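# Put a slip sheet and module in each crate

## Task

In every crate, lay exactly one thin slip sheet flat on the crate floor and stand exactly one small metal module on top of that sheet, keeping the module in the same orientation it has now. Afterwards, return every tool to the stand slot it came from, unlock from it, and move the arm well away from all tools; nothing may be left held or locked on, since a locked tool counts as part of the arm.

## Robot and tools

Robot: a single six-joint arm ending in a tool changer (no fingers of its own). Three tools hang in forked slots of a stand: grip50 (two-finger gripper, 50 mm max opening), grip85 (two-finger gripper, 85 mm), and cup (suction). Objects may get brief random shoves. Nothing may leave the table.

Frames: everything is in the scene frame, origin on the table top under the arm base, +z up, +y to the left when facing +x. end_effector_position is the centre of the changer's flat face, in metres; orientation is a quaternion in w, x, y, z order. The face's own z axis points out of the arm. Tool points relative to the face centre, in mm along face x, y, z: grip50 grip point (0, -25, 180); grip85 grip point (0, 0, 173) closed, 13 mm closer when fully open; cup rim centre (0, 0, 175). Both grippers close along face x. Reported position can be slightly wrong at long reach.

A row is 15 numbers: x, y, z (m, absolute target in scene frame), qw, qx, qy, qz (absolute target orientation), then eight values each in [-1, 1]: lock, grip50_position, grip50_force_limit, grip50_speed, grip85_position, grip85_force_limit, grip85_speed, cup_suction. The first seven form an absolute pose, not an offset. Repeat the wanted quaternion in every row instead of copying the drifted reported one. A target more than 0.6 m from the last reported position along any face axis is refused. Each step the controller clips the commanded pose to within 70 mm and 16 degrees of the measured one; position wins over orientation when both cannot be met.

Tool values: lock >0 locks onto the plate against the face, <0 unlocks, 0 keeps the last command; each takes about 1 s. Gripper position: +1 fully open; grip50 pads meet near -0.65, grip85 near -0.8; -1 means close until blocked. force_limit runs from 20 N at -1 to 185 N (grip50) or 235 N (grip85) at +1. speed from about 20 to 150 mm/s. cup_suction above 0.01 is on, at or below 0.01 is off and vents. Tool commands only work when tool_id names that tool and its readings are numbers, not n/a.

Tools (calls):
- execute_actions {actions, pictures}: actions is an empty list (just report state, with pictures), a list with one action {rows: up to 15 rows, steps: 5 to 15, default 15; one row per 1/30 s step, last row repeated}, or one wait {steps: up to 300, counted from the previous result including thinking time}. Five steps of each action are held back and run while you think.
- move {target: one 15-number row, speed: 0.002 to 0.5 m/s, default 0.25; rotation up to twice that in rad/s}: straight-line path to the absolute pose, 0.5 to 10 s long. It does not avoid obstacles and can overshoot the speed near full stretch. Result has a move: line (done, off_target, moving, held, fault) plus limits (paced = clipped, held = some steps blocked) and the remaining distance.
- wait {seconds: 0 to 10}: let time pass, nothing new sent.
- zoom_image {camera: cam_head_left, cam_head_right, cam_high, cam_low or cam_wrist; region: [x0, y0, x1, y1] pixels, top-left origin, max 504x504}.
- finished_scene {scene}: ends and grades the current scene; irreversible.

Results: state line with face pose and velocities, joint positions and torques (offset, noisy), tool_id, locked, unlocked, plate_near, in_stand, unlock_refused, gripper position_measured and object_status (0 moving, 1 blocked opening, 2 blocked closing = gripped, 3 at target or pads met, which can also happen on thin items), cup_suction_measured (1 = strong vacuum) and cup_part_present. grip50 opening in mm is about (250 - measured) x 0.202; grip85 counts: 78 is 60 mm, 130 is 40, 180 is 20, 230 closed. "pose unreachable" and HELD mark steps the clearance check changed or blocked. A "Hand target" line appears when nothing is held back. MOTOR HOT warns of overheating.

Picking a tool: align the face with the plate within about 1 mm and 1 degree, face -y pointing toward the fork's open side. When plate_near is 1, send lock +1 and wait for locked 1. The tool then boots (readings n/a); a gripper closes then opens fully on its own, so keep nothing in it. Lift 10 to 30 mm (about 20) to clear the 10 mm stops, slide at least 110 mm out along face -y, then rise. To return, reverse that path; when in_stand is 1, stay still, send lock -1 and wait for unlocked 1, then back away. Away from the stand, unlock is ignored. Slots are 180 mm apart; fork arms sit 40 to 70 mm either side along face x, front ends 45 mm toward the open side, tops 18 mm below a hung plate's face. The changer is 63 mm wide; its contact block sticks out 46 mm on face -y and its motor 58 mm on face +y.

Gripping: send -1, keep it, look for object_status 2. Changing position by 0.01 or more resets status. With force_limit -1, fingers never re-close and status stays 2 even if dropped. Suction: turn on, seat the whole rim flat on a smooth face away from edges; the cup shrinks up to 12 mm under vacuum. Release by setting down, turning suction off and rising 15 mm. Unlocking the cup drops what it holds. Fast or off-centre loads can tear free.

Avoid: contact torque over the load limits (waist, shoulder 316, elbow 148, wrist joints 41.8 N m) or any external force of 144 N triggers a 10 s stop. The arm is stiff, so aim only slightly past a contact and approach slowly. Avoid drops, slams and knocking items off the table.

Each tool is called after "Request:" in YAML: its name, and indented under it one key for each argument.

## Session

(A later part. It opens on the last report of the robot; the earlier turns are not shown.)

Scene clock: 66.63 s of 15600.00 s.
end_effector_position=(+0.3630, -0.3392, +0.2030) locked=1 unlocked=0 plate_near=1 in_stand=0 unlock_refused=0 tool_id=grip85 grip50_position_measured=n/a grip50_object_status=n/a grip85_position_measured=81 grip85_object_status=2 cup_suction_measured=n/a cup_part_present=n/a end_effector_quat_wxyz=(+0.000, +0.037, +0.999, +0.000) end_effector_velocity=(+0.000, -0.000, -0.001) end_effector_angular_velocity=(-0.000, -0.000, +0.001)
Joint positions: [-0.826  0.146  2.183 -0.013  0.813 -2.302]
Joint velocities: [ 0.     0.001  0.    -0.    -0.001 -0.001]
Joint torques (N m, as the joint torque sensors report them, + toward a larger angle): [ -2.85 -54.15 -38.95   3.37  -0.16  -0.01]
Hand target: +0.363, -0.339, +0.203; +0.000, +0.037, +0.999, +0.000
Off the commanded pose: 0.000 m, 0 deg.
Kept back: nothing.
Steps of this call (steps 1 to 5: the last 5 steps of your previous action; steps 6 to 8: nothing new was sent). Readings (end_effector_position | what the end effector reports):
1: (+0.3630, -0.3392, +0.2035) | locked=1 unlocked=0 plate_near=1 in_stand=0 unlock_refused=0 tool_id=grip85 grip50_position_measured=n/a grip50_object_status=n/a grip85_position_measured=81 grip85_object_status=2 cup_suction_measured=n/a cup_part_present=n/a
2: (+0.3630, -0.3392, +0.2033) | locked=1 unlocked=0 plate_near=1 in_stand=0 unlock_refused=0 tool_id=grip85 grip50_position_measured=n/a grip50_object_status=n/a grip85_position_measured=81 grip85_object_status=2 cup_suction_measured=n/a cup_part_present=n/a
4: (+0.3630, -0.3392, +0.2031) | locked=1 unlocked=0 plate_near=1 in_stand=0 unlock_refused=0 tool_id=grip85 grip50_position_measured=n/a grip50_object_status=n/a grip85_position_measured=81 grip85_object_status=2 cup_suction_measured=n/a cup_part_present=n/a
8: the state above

Request:
move:
  target: [0.3630,-0.3392,0.2028,0,0.0366,0.9993,0,0,0,0,0,1,-0.2,0.6,0]
  speed: 0.01

Scene clock: 67.57 s of 15600.00 s.
end_effector_position=(+0.3630, -0.3392, +0.2028) locked=1 unlocked=0 plate_near=1 in_stand=0 unlock_refused=0 tool_id=grip85 grip50_position_measured=n/a grip50_object_status=n/a grip85_position_measured=3 grip85_object_status=3 cup_suction_measured=n/a cup_part_present=n/a end_effector_quat_wxyz=(+0.000, +0.037, +0.999, -0.000) end_effector_velocity=(+0.000, +0.000, -0.000) end_effector_angular_velocity=(+0.000, +0.000, +0.000)
Joint positions: [-0.826  0.146  2.183 -0.013  0.812 -2.302]
Joint velocities: [ 0.     0.001  0.    -0.    -0.001 -0.   ]
Joint torques (N m, as the joint torque sensors report them, + toward a larger angle): [ -2.78 -53.   -38.21   3.43  -0.06   0.08]
Hand target: +0.363, -0.339, +0.203; +0.000, +0.037, +0.999, +0.000
Off the commanded pose: 0.000 m, 0 deg.
Kept back: nothing.
move: done

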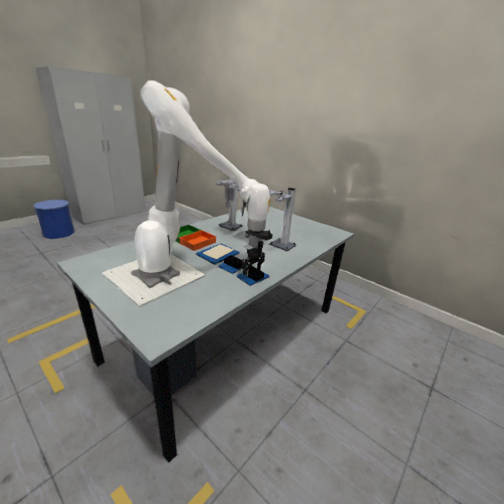

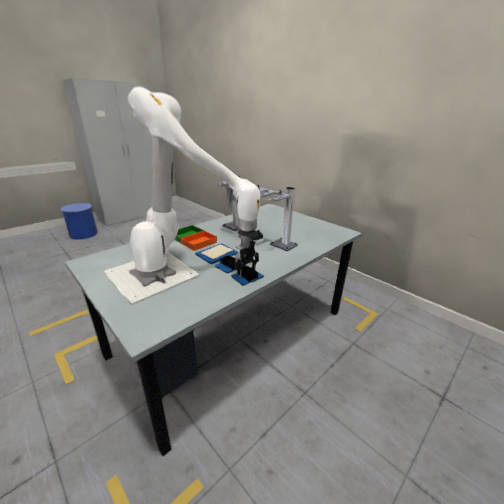

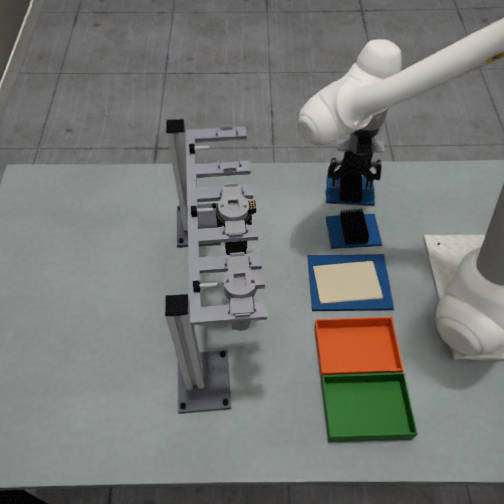

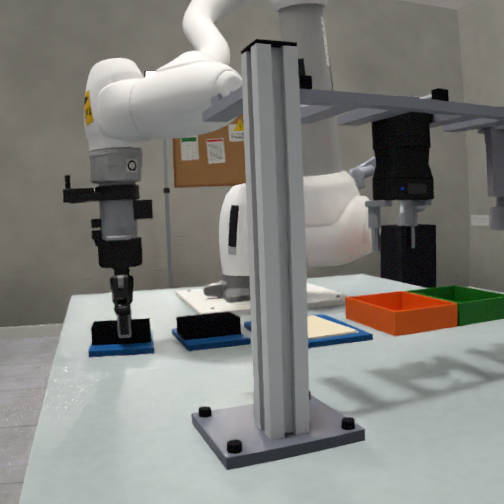

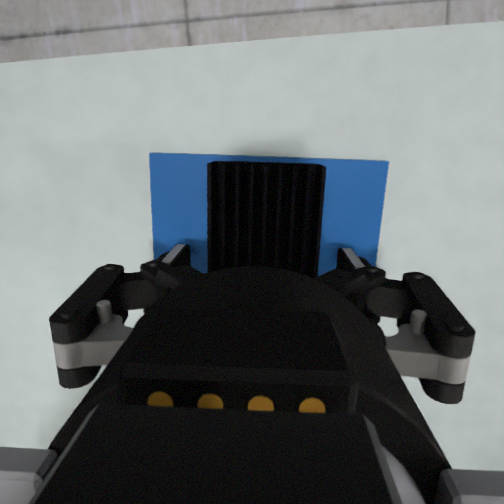

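Request:
move:
  target: [0.3630,-0.3392,0.245,0,0.0366,0.9993,0,0,0,0,0,1,-0.2,0.6,0]
  speed: 0.25

Request:
move:
  target: [0.5845,-0.1864,0.3808,0,0.6756,0.7373,0,0,0,0,0,1,-0.2,0.6,0]
  speed: 0.4

Request:
move:
  target: [0.7090,-0.1755,0.3808,0,0.6756,0.7373,0,0,0,0,0,1,-0.2,0.6,0]
  speed: 0.15

Scene clock: 69.50 s of 15600.00 s.
end_effector_position=(+0.3630, -0.3392, +0.2449) locked=1 unlocked=0 plate_near=1 in_stand=0 unlock_refused=0 tool_id=grip85 grip50_position_measured=n/a grip50_object_status=n/a grip85_position_measured=3 grip85_object_status=3 cup_suction_measured=n/a cup_part_present=n/a end_effector_quat_wxyz=(-0.000, +0.037, +0.999, -0.000) end_effector_velocity=(-0.000, +0.000, +0.001) end_effector_angular_velocity=(+0.001, +0.001, +0.000)
Joint positions: [-0.825  0.093  2.147 -0.012  0.903 -2.303]
Joint velocities: [ 0.    -0.    -0.001 -0.     0.002 -0.   ]
Joint torques (N m, as the joint torque sensors report them, + toward a larger angle): [ -3.13 -50.22 -40.97   3.64  -0.05  -0.04]
Hand target: +0.363, -0.339, +0.245; -0.000, +0.037, +0.999, -0.000
Off the commanded pose: 0.000 m, 0 deg.
Kept back: nothing.
move: done

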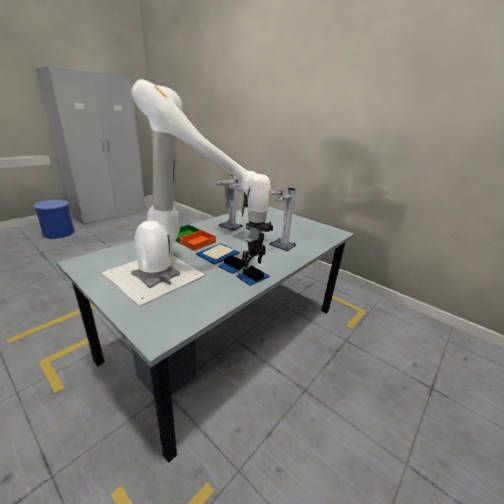

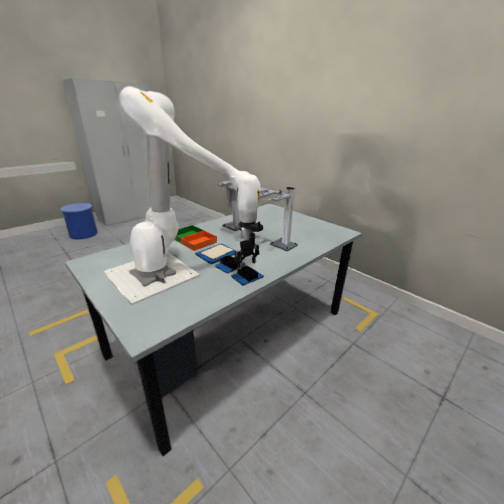

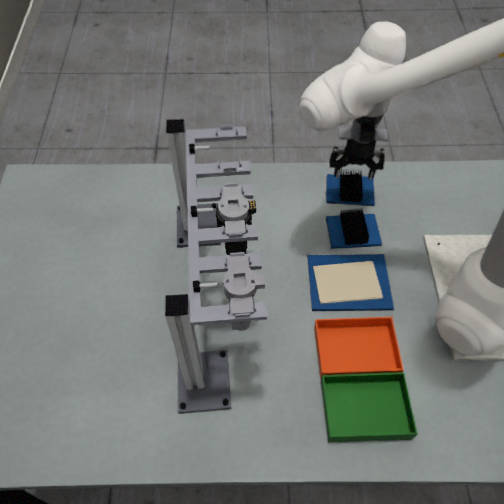

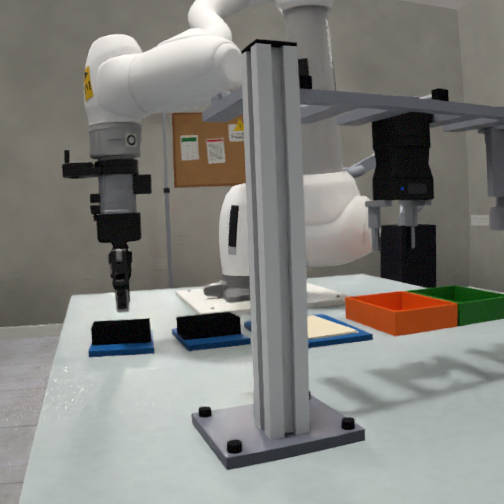

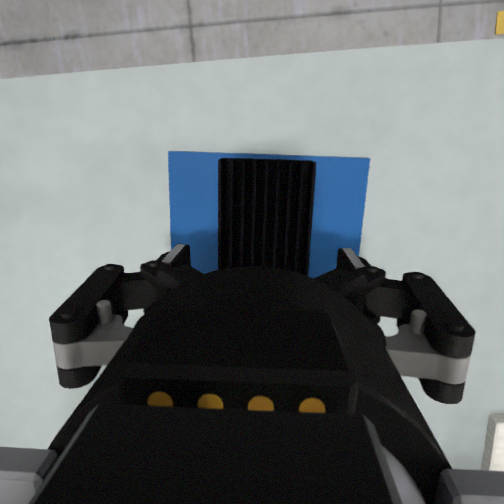

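Scene clock: 71.77 s of 15600.00 s.
end_effector_position=(+0.5850, -0.1866, +0.3806) locked=1 unlocked=0 plate_near=1 in_stand=0 unlock_refused=0 tool_id=grip85 grip50_position_measured=n/a grip50_object_status=n/a grip85_position_measured=3 grip85_object_status=3 cup_suction_measured=n/a cup_part_present=n/a end_effector_quat_wxyz=(+0.000, +0.676, +0.737, +0.000) end_effector_velocity=(+0.001, +0.000, +0.001) end_effector_angular_velocity=(-0.001, +0.000, -0.005)
Joint positions: [-0.37   0.157  1.796 -0.009  1.193 -0.441]
Joint velocities: [ 0.002  0.001 -0.002 -0.002  0.001  0.007]
Joint torques (N m, as the joint torque sensors report them, + toward a larger angle): [ -2.49 -65.16 -49.23   4.3   -0.14  -0.15]
Hand target: +0.585, -0.187, +0.381; +0.000, +0.676, +0.737, +0.000
Off the commanded pose: 0.001 m, 0 deg.
Kept back: nothing.
move: done

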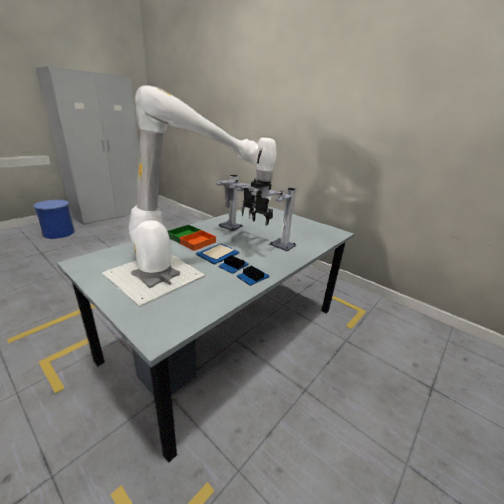

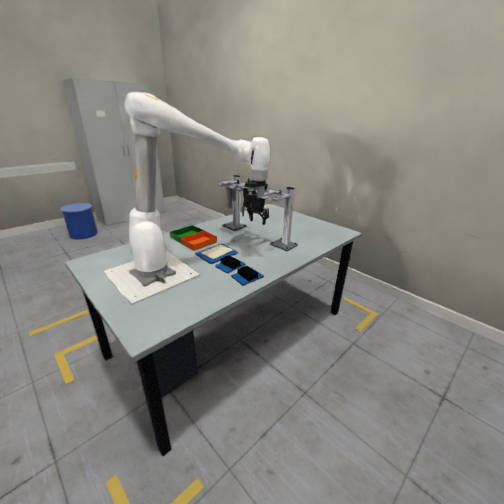

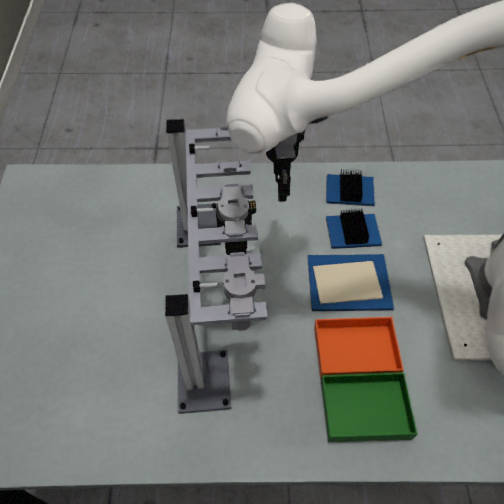

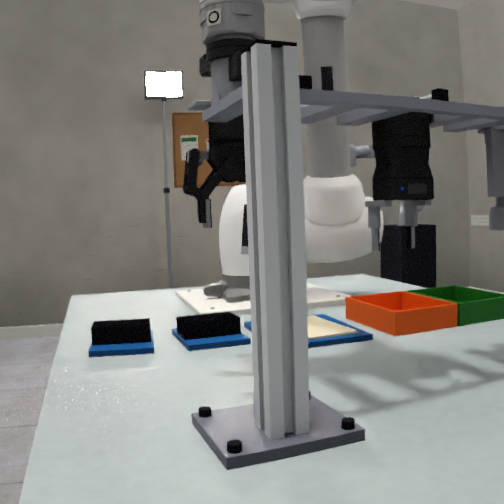

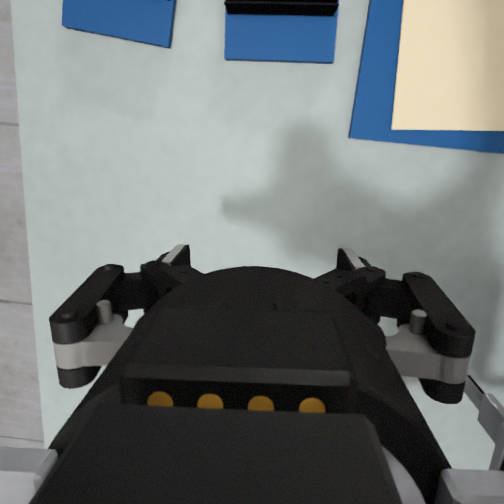

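Scene clock: 73.00 s of 15600.00 s.
end_effector_position=(+0.7089, -0.1756, +0.3806) locked=1 unlocked=0 plate_near=1 in_stand=0 unlock_refused=0 tool_id=grip85 grip50_position_measured=n/a grip50_object_status=n/a grip85_position_measured=3 grip85_object_status=3 cup_suction_measured=n/a cup_part_present=n/a end_effector_quat_wxyz=(+0.000, +0.676, +0.737, +0.000) end_effector_velocity=(+0.001, +0.000, +0.001) end_effector_angular_velocity=(+0.000, +0.001, +0.001)
Joint positions: [-0.296  0.336  1.567 -0.009  1.244 -0.368]
Joint velocities: [ 0.001  0.001 -0.003 -0.     0.002  0.   ]
Joint torques (N m, as the joint torque sensors report them, + toward a larger angle): [ -3.41 -86.07 -49.76   4.34  -0.04  -0.07]
Hand target: +0.709, -0.176, +0.381; +0.000, +0.676, +0.737, +0.000
Off the commanded pose: 0.000 m, 0 deg.
Kept back: nothing.
move: done

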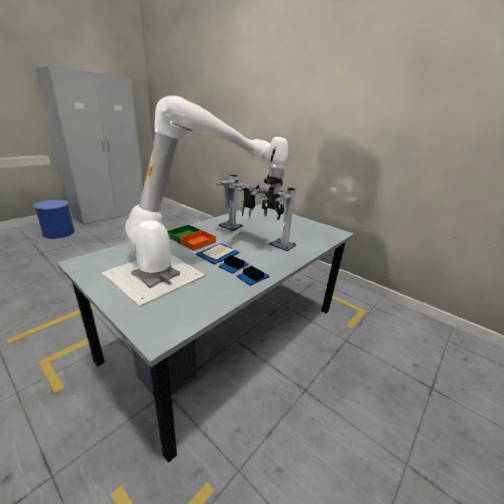

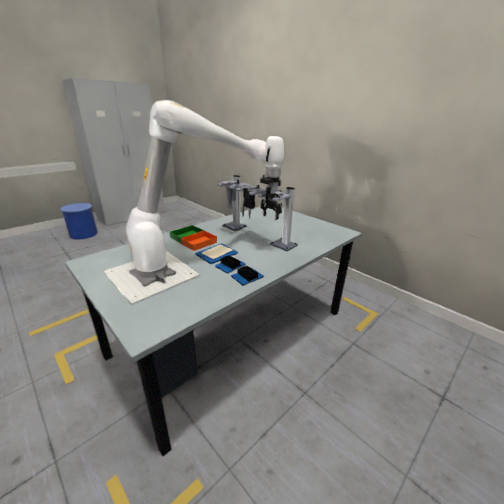

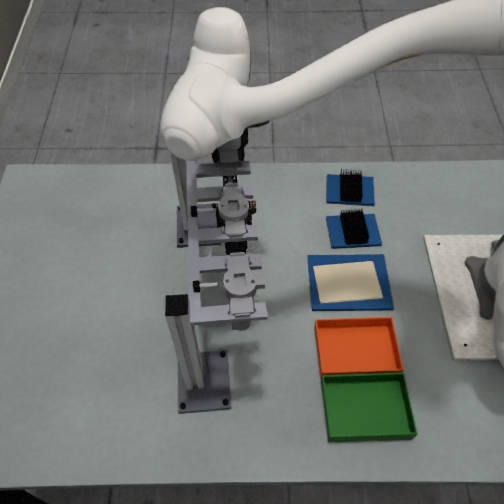

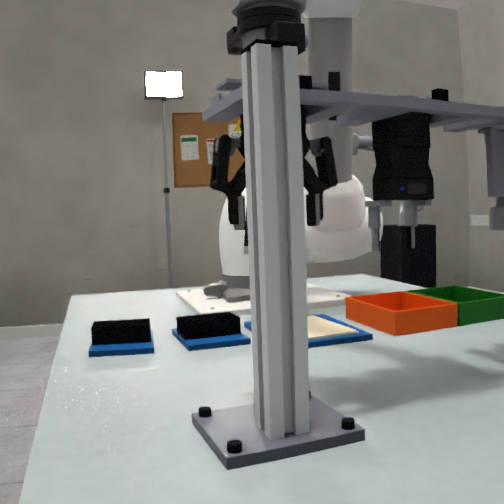

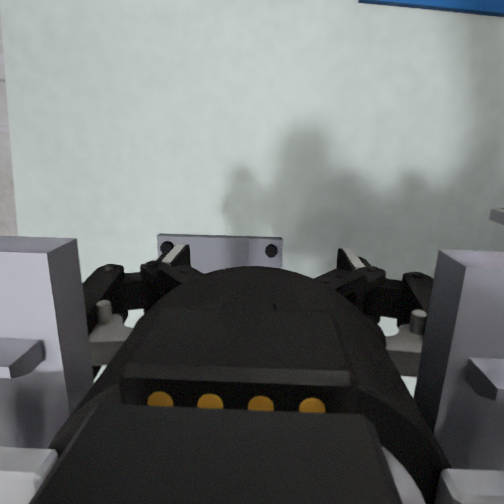

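Descend slowly into the slot.

Request:
move:
  target: [0.7090,-0.1755,0.3625,0,0.6756,0.7373,0,0,0,0,0,1,-0.2,0.6,0]
  speed: 0.04

Request:
execute_actions:
  actions:
    - {"rows":[[0.7090,-0.1755,0.3621,0,0.6756,0.7373,0,0,0,0,0,1,-0.2,0.6,0],[0.7090,-0.1755,0.3618,0,0.6756,0.7373,0,0,0,0,0,1,-0.2,0.6,0],[0.7090,-0.1755,0.3615,0,0.6756,0.7373,0,0,0,0,0,1,-0.2,0.6,0],[0.7090,-0.1755,0.3612,0,0.6756,0.7373,0,0,0,0,0,1,-0.2,0.6,0]],"steps":9}

Request:
execute_actions:
  actions:
    - {"steps":8}
  pictures: false

Scene clock: 74.03 s of 15600.00 s.
end_effector_position=(+0.7089, -0.1755, +0.3626) locked=1 unlocked=0 plate_near=1 in_stand=1 unlock_refused=0 tool_id=grip85 grip50_position_measured=n/a grip50_object_status=n/a grip85_position_measured=3 grip85_object_status=3 cup_suction_measured=n/a cup_part_present=n/a end_effector_quat_wxyz=(+0.000, +0.676, +0.737, -0.000) end_effector_velocity=(+0.000, +0.000, -0.000) end_effector_angular_velocity=(-0.000, -0.001, -0.000)
Joint positions: [-0.297  0.345  1.588 -0.009  1.213 -0.368]
Joint velocities: [ 0.    -0.     0.001 -0.    -0.002  0.   ]
Joint torques (N m, as the joint torque sensors report them, + toward a larger angle): [  8.16 -75.97 -60.42   6.36  -6.72  -2.1 ]
Hand target: +0.709, -0.175, +0.362; -0.000, +0.676, +0.737, +0.000
Off the commanded pose: 0.000 m, 0 deg.
Kept back: nothing.
move: done

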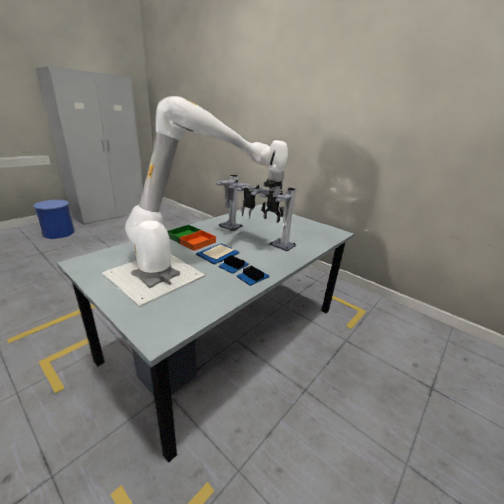

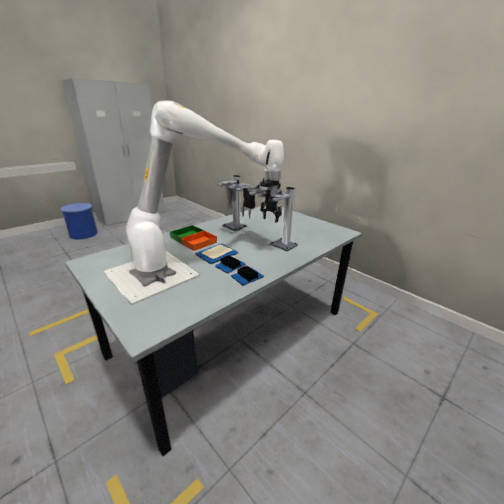

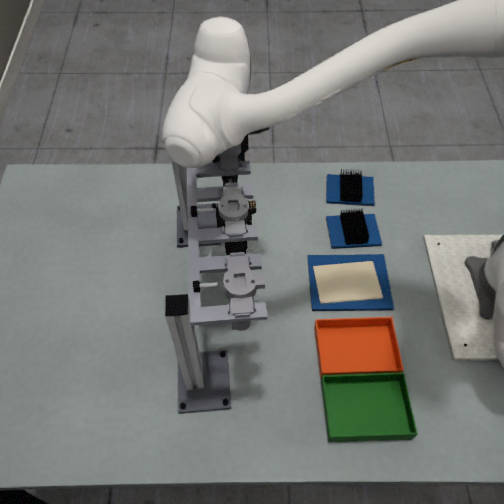

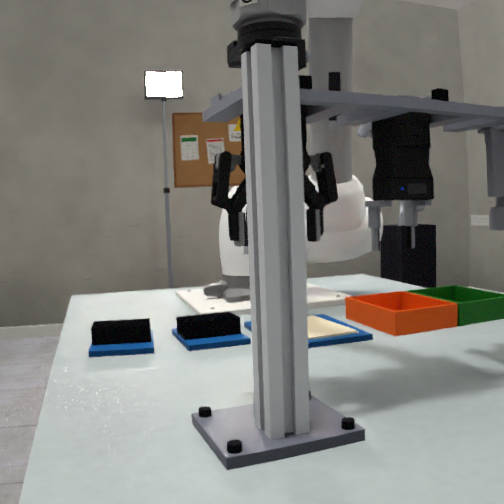

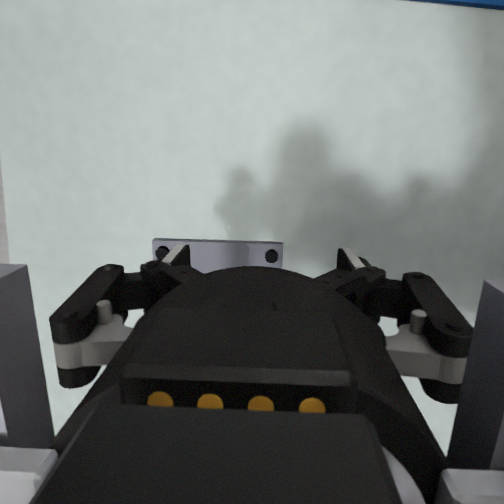

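Scene clock: 74.17 s of 15600.00 s.
end_effector_position=(+0.7090, -0.1755, +0.3619) locked=1 unlocked=0 plate_near=1 in_stand=1 unlock_refused=0 tool_id=grip85 grip50_position_measured=n/a grip50_object_status=n/a grip85_position_measured=3 grip85_object_status=3 cup_suction_measured=n/a cup_part_present=n/a end_effector_quat_wxyz=(+0.000, +0.676, +0.737, -0.000) end_effector_velocity=(+0.000, -0.000, -0.009) end_effector_angular_velocity=(+0.001, +0.002, -0.000)
Joint positions: [-0.297  0.346  1.589 -0.009  1.212 -0.368]
Joint velocities: [-0.     0.006  0.009 -0.    -0.012  0.   ]
Joint torques (N m, as the joint torque sensors report them, + toward a larger angle): [  9.1  -74.03 -60.29   6.64  -7.54  -2.33]
Steps of this call (steps 1 to 4: the first 4 steps of this action). Readings (end_effector_position | what the end effector reports):
1: (+0.7089, -0.1755, +0.3626) | locked=1 unlocked=0 plate_near=1 in_stand=1 unlock_refused=0 tool_id=grip85 grip50_position_measured=n/a grip50_object_status=n/a grip85_position_measured=3 grip85_object_status=3 cup_suction_measured=n/a cup_part_present=n/a
2: (+0.7089, -0.1755, +0.3624) | locked=1 unlocked=0 plate_near=1 in_stand=1 unlock_refused=0 tool_id=grip85 grip50_position_measured=n/a grip50_object_status=n/a grip85_position_measured=3 grip85_object_status=3 cup_suction_measured=n/a cup_part_present=n/a
4: the state above

Scene clock: 74.43 s of 15600.00 s.
end_effector_position=(+0.7090, -0.1755, +0.3612) locked=1 unlocked=0 plate_near=1 in_stand=1 unlock_refused=0 tool_id=grip85 grip50_position_measured=n/a grip50_object_status=n/a grip85_position_measured=3 grip85_object_status=3 cup_suction_measured=n/a cup_part_present=n/a end_effector_quat_wxyz=(+0.000, +0.676, +0.737, -0.000) end_effector_velocity=(-0.000, +0.000, +0.001) end_effector_angular_velocity=(-0.000, -0.002, -0.000)
Joint positions: [-0.297  0.346  1.59  -0.009  1.211 -0.368]
Joint velocities: [-0.    -0.001  0.     0.    -0.001  0.   ]
Joint torques (N m, as the joint torque sensors report them, + toward a larger angle): [ 10.76 -72.71 -61.28   7.05  -8.2   -2.69]
Hand target: +0.709, -0.175, +0.361; -0.000, +0.676, +0.737, +0.000
Off the commanded pose: 0.000 m, 0 deg.
Kept back: nothing.
Steps of this call (steps 1 to 5: the last 5 steps of your previous action; steps 6 to 8: nothing new was sent). Readings (end_effector_position | what the end effector reports):
1: (+0.7090, -0.1755, +0.3617) | locked=1 unlocked=0 plate_near=1 in_stand=1 unlock_refused=0 tool_id=grip85 grip50_position_measured=n/a grip50_object_status=n/a grip85_position_measured=3 grip85_object_status=3 cup_suction_measured=n/a cup_part_present=n/a
2: (+0.7090, -0.1755, +0.3615) | locked=1 unlocked=0 plate_near=1 in_stand=1 unlock_refused=0 tool_id=grip85 grip50_position_measured=n/a grip50_object_status=n/a grip85_position_measured=3 grip85_object_status=3 cup_suction_measured=n/a cup_part_present=n/a
4: (+0.7090, -0.1755, +0.3613) | locked=1 unlocked=0 plate_near=1 in_stand=1 unlock_refused=0 tool_id=grip85 grip50_position_measured=n/a grip50_object_status=n/a grip85_position_measured=3 grip85_object_status=3 cup_suction_measured=n/a cup_part_present=n/a
8: the state above

Request:
execute_actions:
  actions:
    - {"rows":[[0.7089,-0.1756,0.3612,0,0.6765,0.7365,0,0,0,0,0,1,-0.2,0.6,0],[0.7088,-0.1756,0.3612,0,0.6772,0.7358,0,0,0,0,0,1,-0.2,0.6,0],[0.7087,-0.1757,0.3612,0,0.6782,0.7349,0,0,0,0,0,1,-0.2,0.6,0],[0.7086,-0.1757,0.3612,0,0.6782,0.7349,0,0,0,0,0,1,-0.2,0.6,0]],"steps":9}

Request:
execute_actions:
  actions:
    - {"steps":10}
  pictures: false

Scene clock: 75.17 s of 15600.00 s.
end_effector_position=(+0.7090, -0.1755, +0.3611) locked=1 unlocked=0 plate_near=1 in_stand=1 unlock_refused=0 tool_id=grip85 grip50_position_measured=n/a grip50_object_status=n/a grip85_position_measured=3 grip85_object_status=3 cup_suction_measured=n/a cup_part_present=n/a end_effector_quat_wxyz=(+0.000, +0.677, +0.736, +0.000) end_effector_velocity=(-0.000, -0.001, -0.001) end_effector_angular_velocity=(+0.001, -0.003, -0.045)
Joint positions: [-0.297  0.346  1.59  -0.009  1.211 -0.365]
Joint velocities: [-0.001 -0.     0.002  0.002 -0.004  0.043]
Joint torques (N m, as the joint torque sensors report them, + toward a larger angle): [  3.87 -79.36 -56.73   5.07  -5.23  -1.5 ]
Steps of this call (steps 1 to 18: nothing new was sent; steps 19 to 22: the first 4 steps of this action). Readings (end_effector_position | what the end effector reports):
19: (+0.7090, -0.1755, +0.3612) | locked=1 unlocked=0 plate_near=1 in_stand=1 unlock_refused=0 tool_id=grip85 grip50_position_measured=n/a grip50_object_status=n/a grip85_position_measured=3 grip85_object_status=3 cup_suction_measured=n/a cup_part_present=n/a
20: (+0.7090, -0.1755, +0.3612) | locked=1 unlocked=0 plate_near=1 in_stand=1 unlock_refused=0 tool_id=grip85 grip50_position_measured=n/a grip50_object_status=n/a grip85_position_measured=3 grip85_object_status=3 cup_suction_measured=n/a cup_part_present=n/a
22: the state above

Scene clock: 75.50 s of 15600.00 s.
end_effector_position=(+0.7086, -0.1757, +0.3611) locked=1 unlocked=0 plate_near=1 in_stand=1 unlock_refused=0 tool_id=grip85 grip50_position_measured=n/a grip50_object_status=n/a grip85_position_measured=3 grip85_object_status=3 cup_suction_measured=n/a cup_part_present=n/a end_effector_quat_wxyz=(-0.000, +0.678, +0.735, +0.000) end_effector_velocity=(-0.001, -0.000, +0.001) end_effector_angular_velocity=(+0.000, -0.000, -0.001)
Joint positions: [-0.297  0.346  1.59  -0.009  1.211 -0.361]
Joint velocities: [-0.    -0.001 -0.     0.     0.001  0.   ]
Joint torques (N m, as the joint torque sensors report them, + toward a larger angle): [ -2.99 -84.86 -48.92   4.22   0.05   0.05]
Hand target: +0.709, -0.176, +0.361; -0.000, +0.678, +0.735, +0.000
Off the commanded pose: 0.000 m, 0 deg.
Kept back: nothing.
Steps of this call (steps 1 to 5: the last 5 steps of your previous action; steps 6 to 10: nothing new was sent). Readings (end_effector_position | what the end effector reports):
1: (+0.7090, -0.1756, +0.3611) | locked=1 unlocked=0 plate_near=1 in_stand=1 unlock_refused=0 tool_id=grip85 grip50_position_measured=n/a grip50_object_status=n/a grip85_position_measured=3 grip85_object_status=3 cup_suction_measured=n/a cup_part_present=n/a
2: (+0.7089, -0.1756, +0.3610) | locked=1 unlocked=0 plate_near=1 in_stand=1 unlock_refused=0 tool_id=grip85 grip50_position_measured=n/a grip50_object_status=n/a grip85_position_measured=3 grip85_object_status=3 cup_suction_measured=n/a cup_part_present=n/a
4: (+0.7088, -0.1756, +0.3611) | locked=1 unlocked=0 plate_near=1 in_stand=1 unlock_refused=0 tool_id=grip85 grip50_position_measured=n/a grip50_object_status=n/a grip85_position_measured=3 grip85_object_status=3 cup_suction_measured=n/a cup_part_present=n/a
8: (+0.7087, -0.1757, +0.3611) | locked=1 unlocked=0 plate_near=1 in_stand=1 unlock_refused=0 tool_id=grip85 grip50_position_measured=n/a grip50_object_status=n/a grip85_position_measured=3 grip85_object_status=3 cup_suction_measured=n/a cup_part_present=n/a
10: the state above

Request:
execute_actions:
  actions:
    - {"rows":[[0.7086,-0.1757,0.3609,0,0.6782,0.7349,0,-1,0,0,0,1,-0.2,0.6,0]],"steps":15}

Request:
execute_actions:
  actions:
    - {"steps":22}
  pictures: false

Scene clock: 76.00 s of 15600.00 s.
end_effector_position=(+0.7086, -0.1757, +0.3609) locked=0 unlocked=0 plate_near=1 in_stand=1 unlock_refused=0 tool_id=none grip50_position_measured=n/a grip50_object_status=n/a grip85_position_measured=n/a grip85_object_status=n/a cup_suction_measured=n/a cup_part_present=n/a end_effector_quat_wxyz=(+0.000, +0.678, +0.735, -0.000) end_effector_velocity=(-0.000, +0.000, -0.000) end_effector_angular_velocity=(+0.000, +0.001, +0.000)
Joint positions: [-0.297  0.346  1.591 -0.009  1.21  -0.361]
Joint velocities: [ 0.     0.    -0.    -0.     0.001 -0.   ]
Joint torques (N m, as the joint torque sensors report them, + toward a larger angle): [ -3.26 -78.14 -44.39   4.06  -0.05   0.01]
Steps of this call (steps 1 to 5: nothing new was sent; steps 6 to 15: the first 10 steps of this action). Readings (end_effector_position | what the end effector reports):
6: (+0.7086, -0.1757, +0.3611) | locked=1 unlocked=0 plate_near=1 in_stand=1 unlock_refused=0 tool_id=grip85 grip50_position_measured=n/a grip50_object_status=n/a grip85_position_measured=3 grip85_object_status=3 cup_suction_measured=n/a cup_part_present=n/a
7: (+0.7085, -0.1757, +0.3610) | locked=1 unlocked=0 plate_near=1 in_stand=1 unlock_refused=0 tool_id=grip85 grip50_position_measured=n/a grip50_object_status=n/a grip85_position_measured=3 grip85_object_status=3 cup_suction_measured=n/a cup_part_present=n/a
9: (+0.7085, -0.1757, +0.3610) | locked=1 unlocked=0 plate_near=1 in_stand=1 unlock_refused=0 tool_id=grip85 grip50_position_measured=n/a grip50_object_status=n/a grip85_position_measured=3 grip85_object_status=3 cup_suction_measured=n/a cup_part_present=n/a
13: (+0.7086, -0.1757, +0.3609) | locked=0 unlocked=0 plate_near=1 in_stand=1 unlock_refused=0 tool_id=none grip50_position_measured=n/a grip50_object_status=n/a grip85_position_measured=n/a grip85_object_status=n/a cup_suction_measured=n/a cup_part_present=n/a
15: the state above

Scene clock: 76.73 s of 15600.00 s.
end_effector_position=(+0.7086, -0.1757, +0.3609) locked=0 unlocked=1 plate_near=1 in_stand=1 unlock_refused=0 tool_id=none grip50_position_measured=n/a grip50_object_status=n/a grip85_position_measured=n/a grip85_object_status=n/a cup_suction_measured=n/a cup_part_present=n/a end_effector_quat_wxyz=(+0.000, +0.678, +0.735, +0.000) end_effector_velocity=(-0.000, +0.000, +0.000) end_effector_angular_velocity=(+0.000, +0.001, +0.001)
Joint positions: [-0.297  0.346  1.591 -0.009  1.21  -0.361]
Joint velocities: [ 0.    -0.     0.    -0.     0.002 -0.001]
Joint torques (N m, as the joint torque sensors report them, + toward a larger angle): [ -2.4  -76.41 -42.17   4.29   0.03  -0.1 ]
Hand target: +0.709, -0.176, +0.361; -0.000, +0.678, +0.735, +0.000
Off the commanded pose: 0.000 m, 0 deg.
Kept back: nothing.
Steps of this call (steps 1 to 5: the last 5 steps of your previous action; steps 6 to 22: nothing new was sent). Readings (end_effector_position | what the end effector reports):
1: (+0.7086, -0.1757, +0.3609) | locked=0 unlocked=0 plate_near=1 in_stand=1 unlock_refused=0 tool_id=none grip50_position_measured=n/a grip50_object_status=n/a grip85_position_measured=n/a grip85_object_status=n/a cup_suction_measured=n/a cup_part_present=n/a
2: (+0.7086, -0.1757, +0.3609) | locked=0 unlocked=0 plate_near=1 in_stand=1 unlock_refused=0 tool_id=none grip50_position_measured=n/a grip50_object_status=n/a grip85_position_measured=n/a grip85_object_status=n/a cup_suction_measured=n/a cup_part_present=n/a
4: (+0.7086, -0.1757, +0.3609) | locked=0 unlocked=0 plate_near=1 in_stand=1 unlock_refused=0 tool_id=none grip50_position_measured=n/a grip50_object_status=n/a grip85_position_measured=n/a grip85_object_status=n/a cup_suction_measured=n/a cup_part_present=n/a
8: (+0.7086, -0.1757, +0.3609) | locked=0 unlocked=0 plate_near=1 in_stand=1 unlock_refused=0 tool_id=none grip50_position_measured=n/a grip50_object_status=n/a grip85_position_measured=n/a grip85_object_status=n/a cup_suction_measured=n/a cup_part_present=n/a
22: the state above

Request:
move:
  target: [0.7086,-0.1757,0.392,0,0.6782,0.7349,0,0,0,0,0,0,0,0,0]
  speed: 0.15

Request:
move:
  target: [0.6797,0.1831,0.43,0,0.6782,0.7349,0,0,0,0,0,0,0,0,0]
  speed: 0.4

Request:
zoom_image:
  camera: "cam_wrist"
  region: [130, 200, 380, 440]

Scene clock: 77.97 s of 15600.00 s.
end_effector_position=(+0.7086, -0.1757, +0.3919) locked=0 unlocked=1 plate_near=0 in_stand=0 unlock_refused=0 tool_id=none grip50_position_measured=n/a grip50_object_status=n/a grip85_position_measured=n/a grip85_object_status=n/a cup_suction_measured=n/a cup_part_present=n/a end_effector_quat_wxyz=(-0.000, +0.678, +0.735, -0.000) end_effector_velocity=(+0.000, -0.000, +0.001) end_effector_angular_velocity=(-0.000, -0.001, +0.000)
Joint positions: [-0.297  0.329  1.555 -0.009  1.263 -0.361]
Joint velocities: [-0.    -0.001 -0.001 -0.     0.001 -0.   ]
Joint torques (N m, as the joint torque sensors report them, + toward a larger angle): [ -2.73 -75.56 -42.03   4.43  -0.09  -0.04]
Hand target: +0.709, -0.176, +0.392; +0.000, +0.678, +0.735, -0.000
Off the commanded pose: 0.000 m, 0 deg.
Kept back: nothing.
move: done

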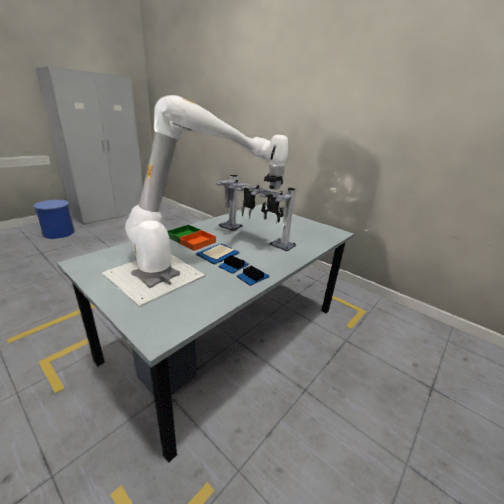

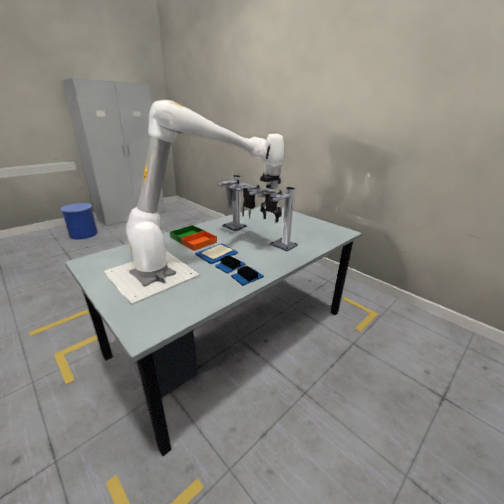

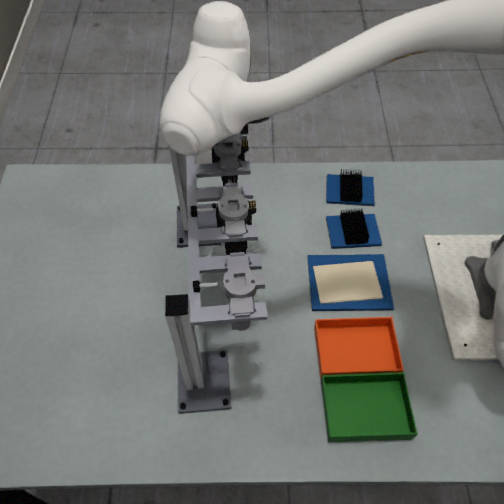

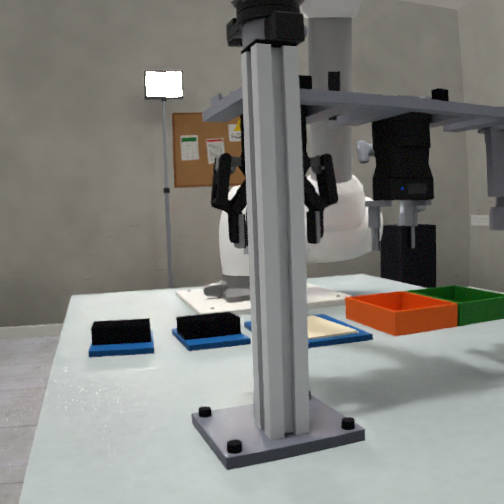

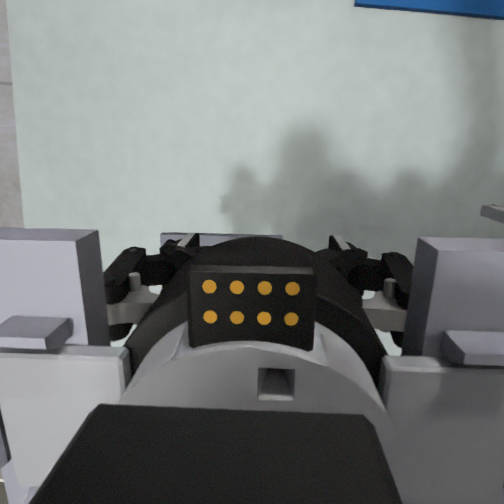

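Scene clock: 79.43 s of 15600.00 s.
end_effector_position=(+0.6803, +0.1835, +0.4300) locked=0 unlocked=1 plate_near=0 in_stand=0 unlock_refused=0 tool_id=none grip50_position_measured=n/a grip50_object_status=n/a grip85_position_measured=n/a grip85_object_status=n/a cup_suction_measured=n/a cup_part_present=n/a end_effector_quat_wxyz=(+0.000, +0.678, +0.735, +0.000) end_effector_velocity=(-0.000, +0.001, +0.001) end_effector_angular_velocity=(+0.000, -0.001, +0.000)
Joint positions: [ 0.206  0.277  1.559 -0.005  1.314  0.14 ]
Joint velocities: [ 0.002 -0.001 -0.001 -0.     0.001  0.002]
Joint torques (N m, as the joint torque sensors report them, + toward a larger angle): [ -2.87 -71.32 -44.2    4.44  -0.06  -0.16]
Hand target: +0.680, +0.184, +0.430; +0.000, +0.678, +0.735, +0.000
Off the commanded pose: 0.001 m, 0 deg.
Kept back: nothing.
move: done

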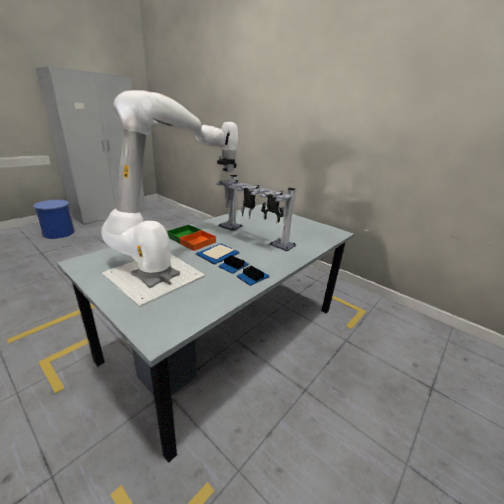

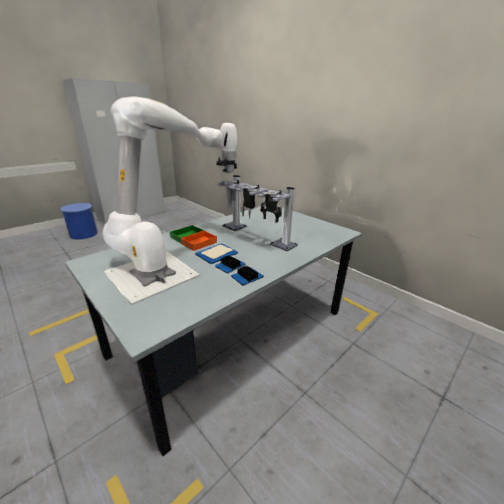

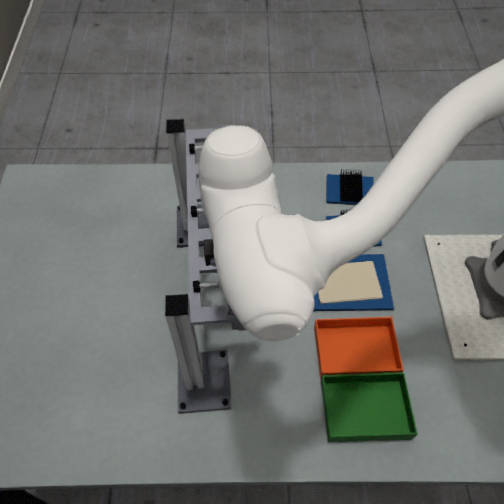

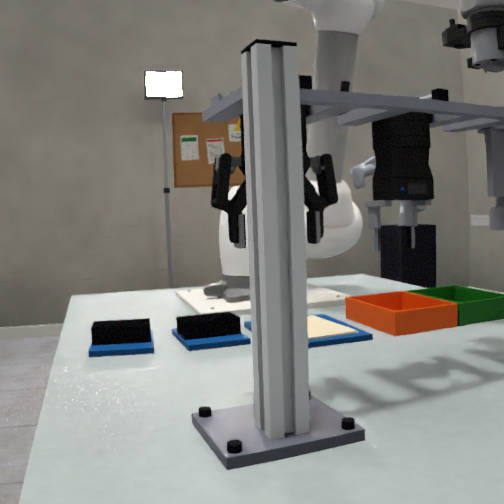

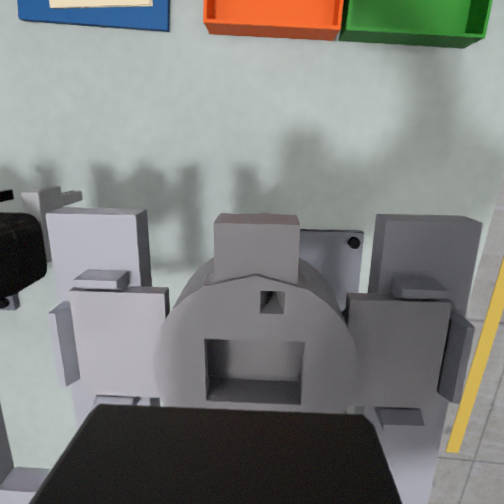

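Region (130, 200, 380, 440) of cam_wrist's 504x504 image, scaled by 2.016, with more detail than that image has; it fills the top 484 rows of this view, and the rest is white.

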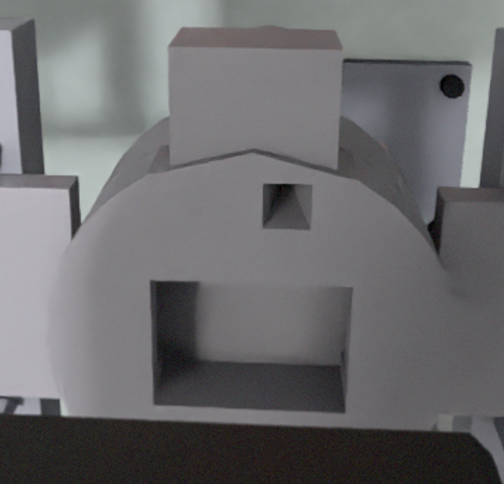

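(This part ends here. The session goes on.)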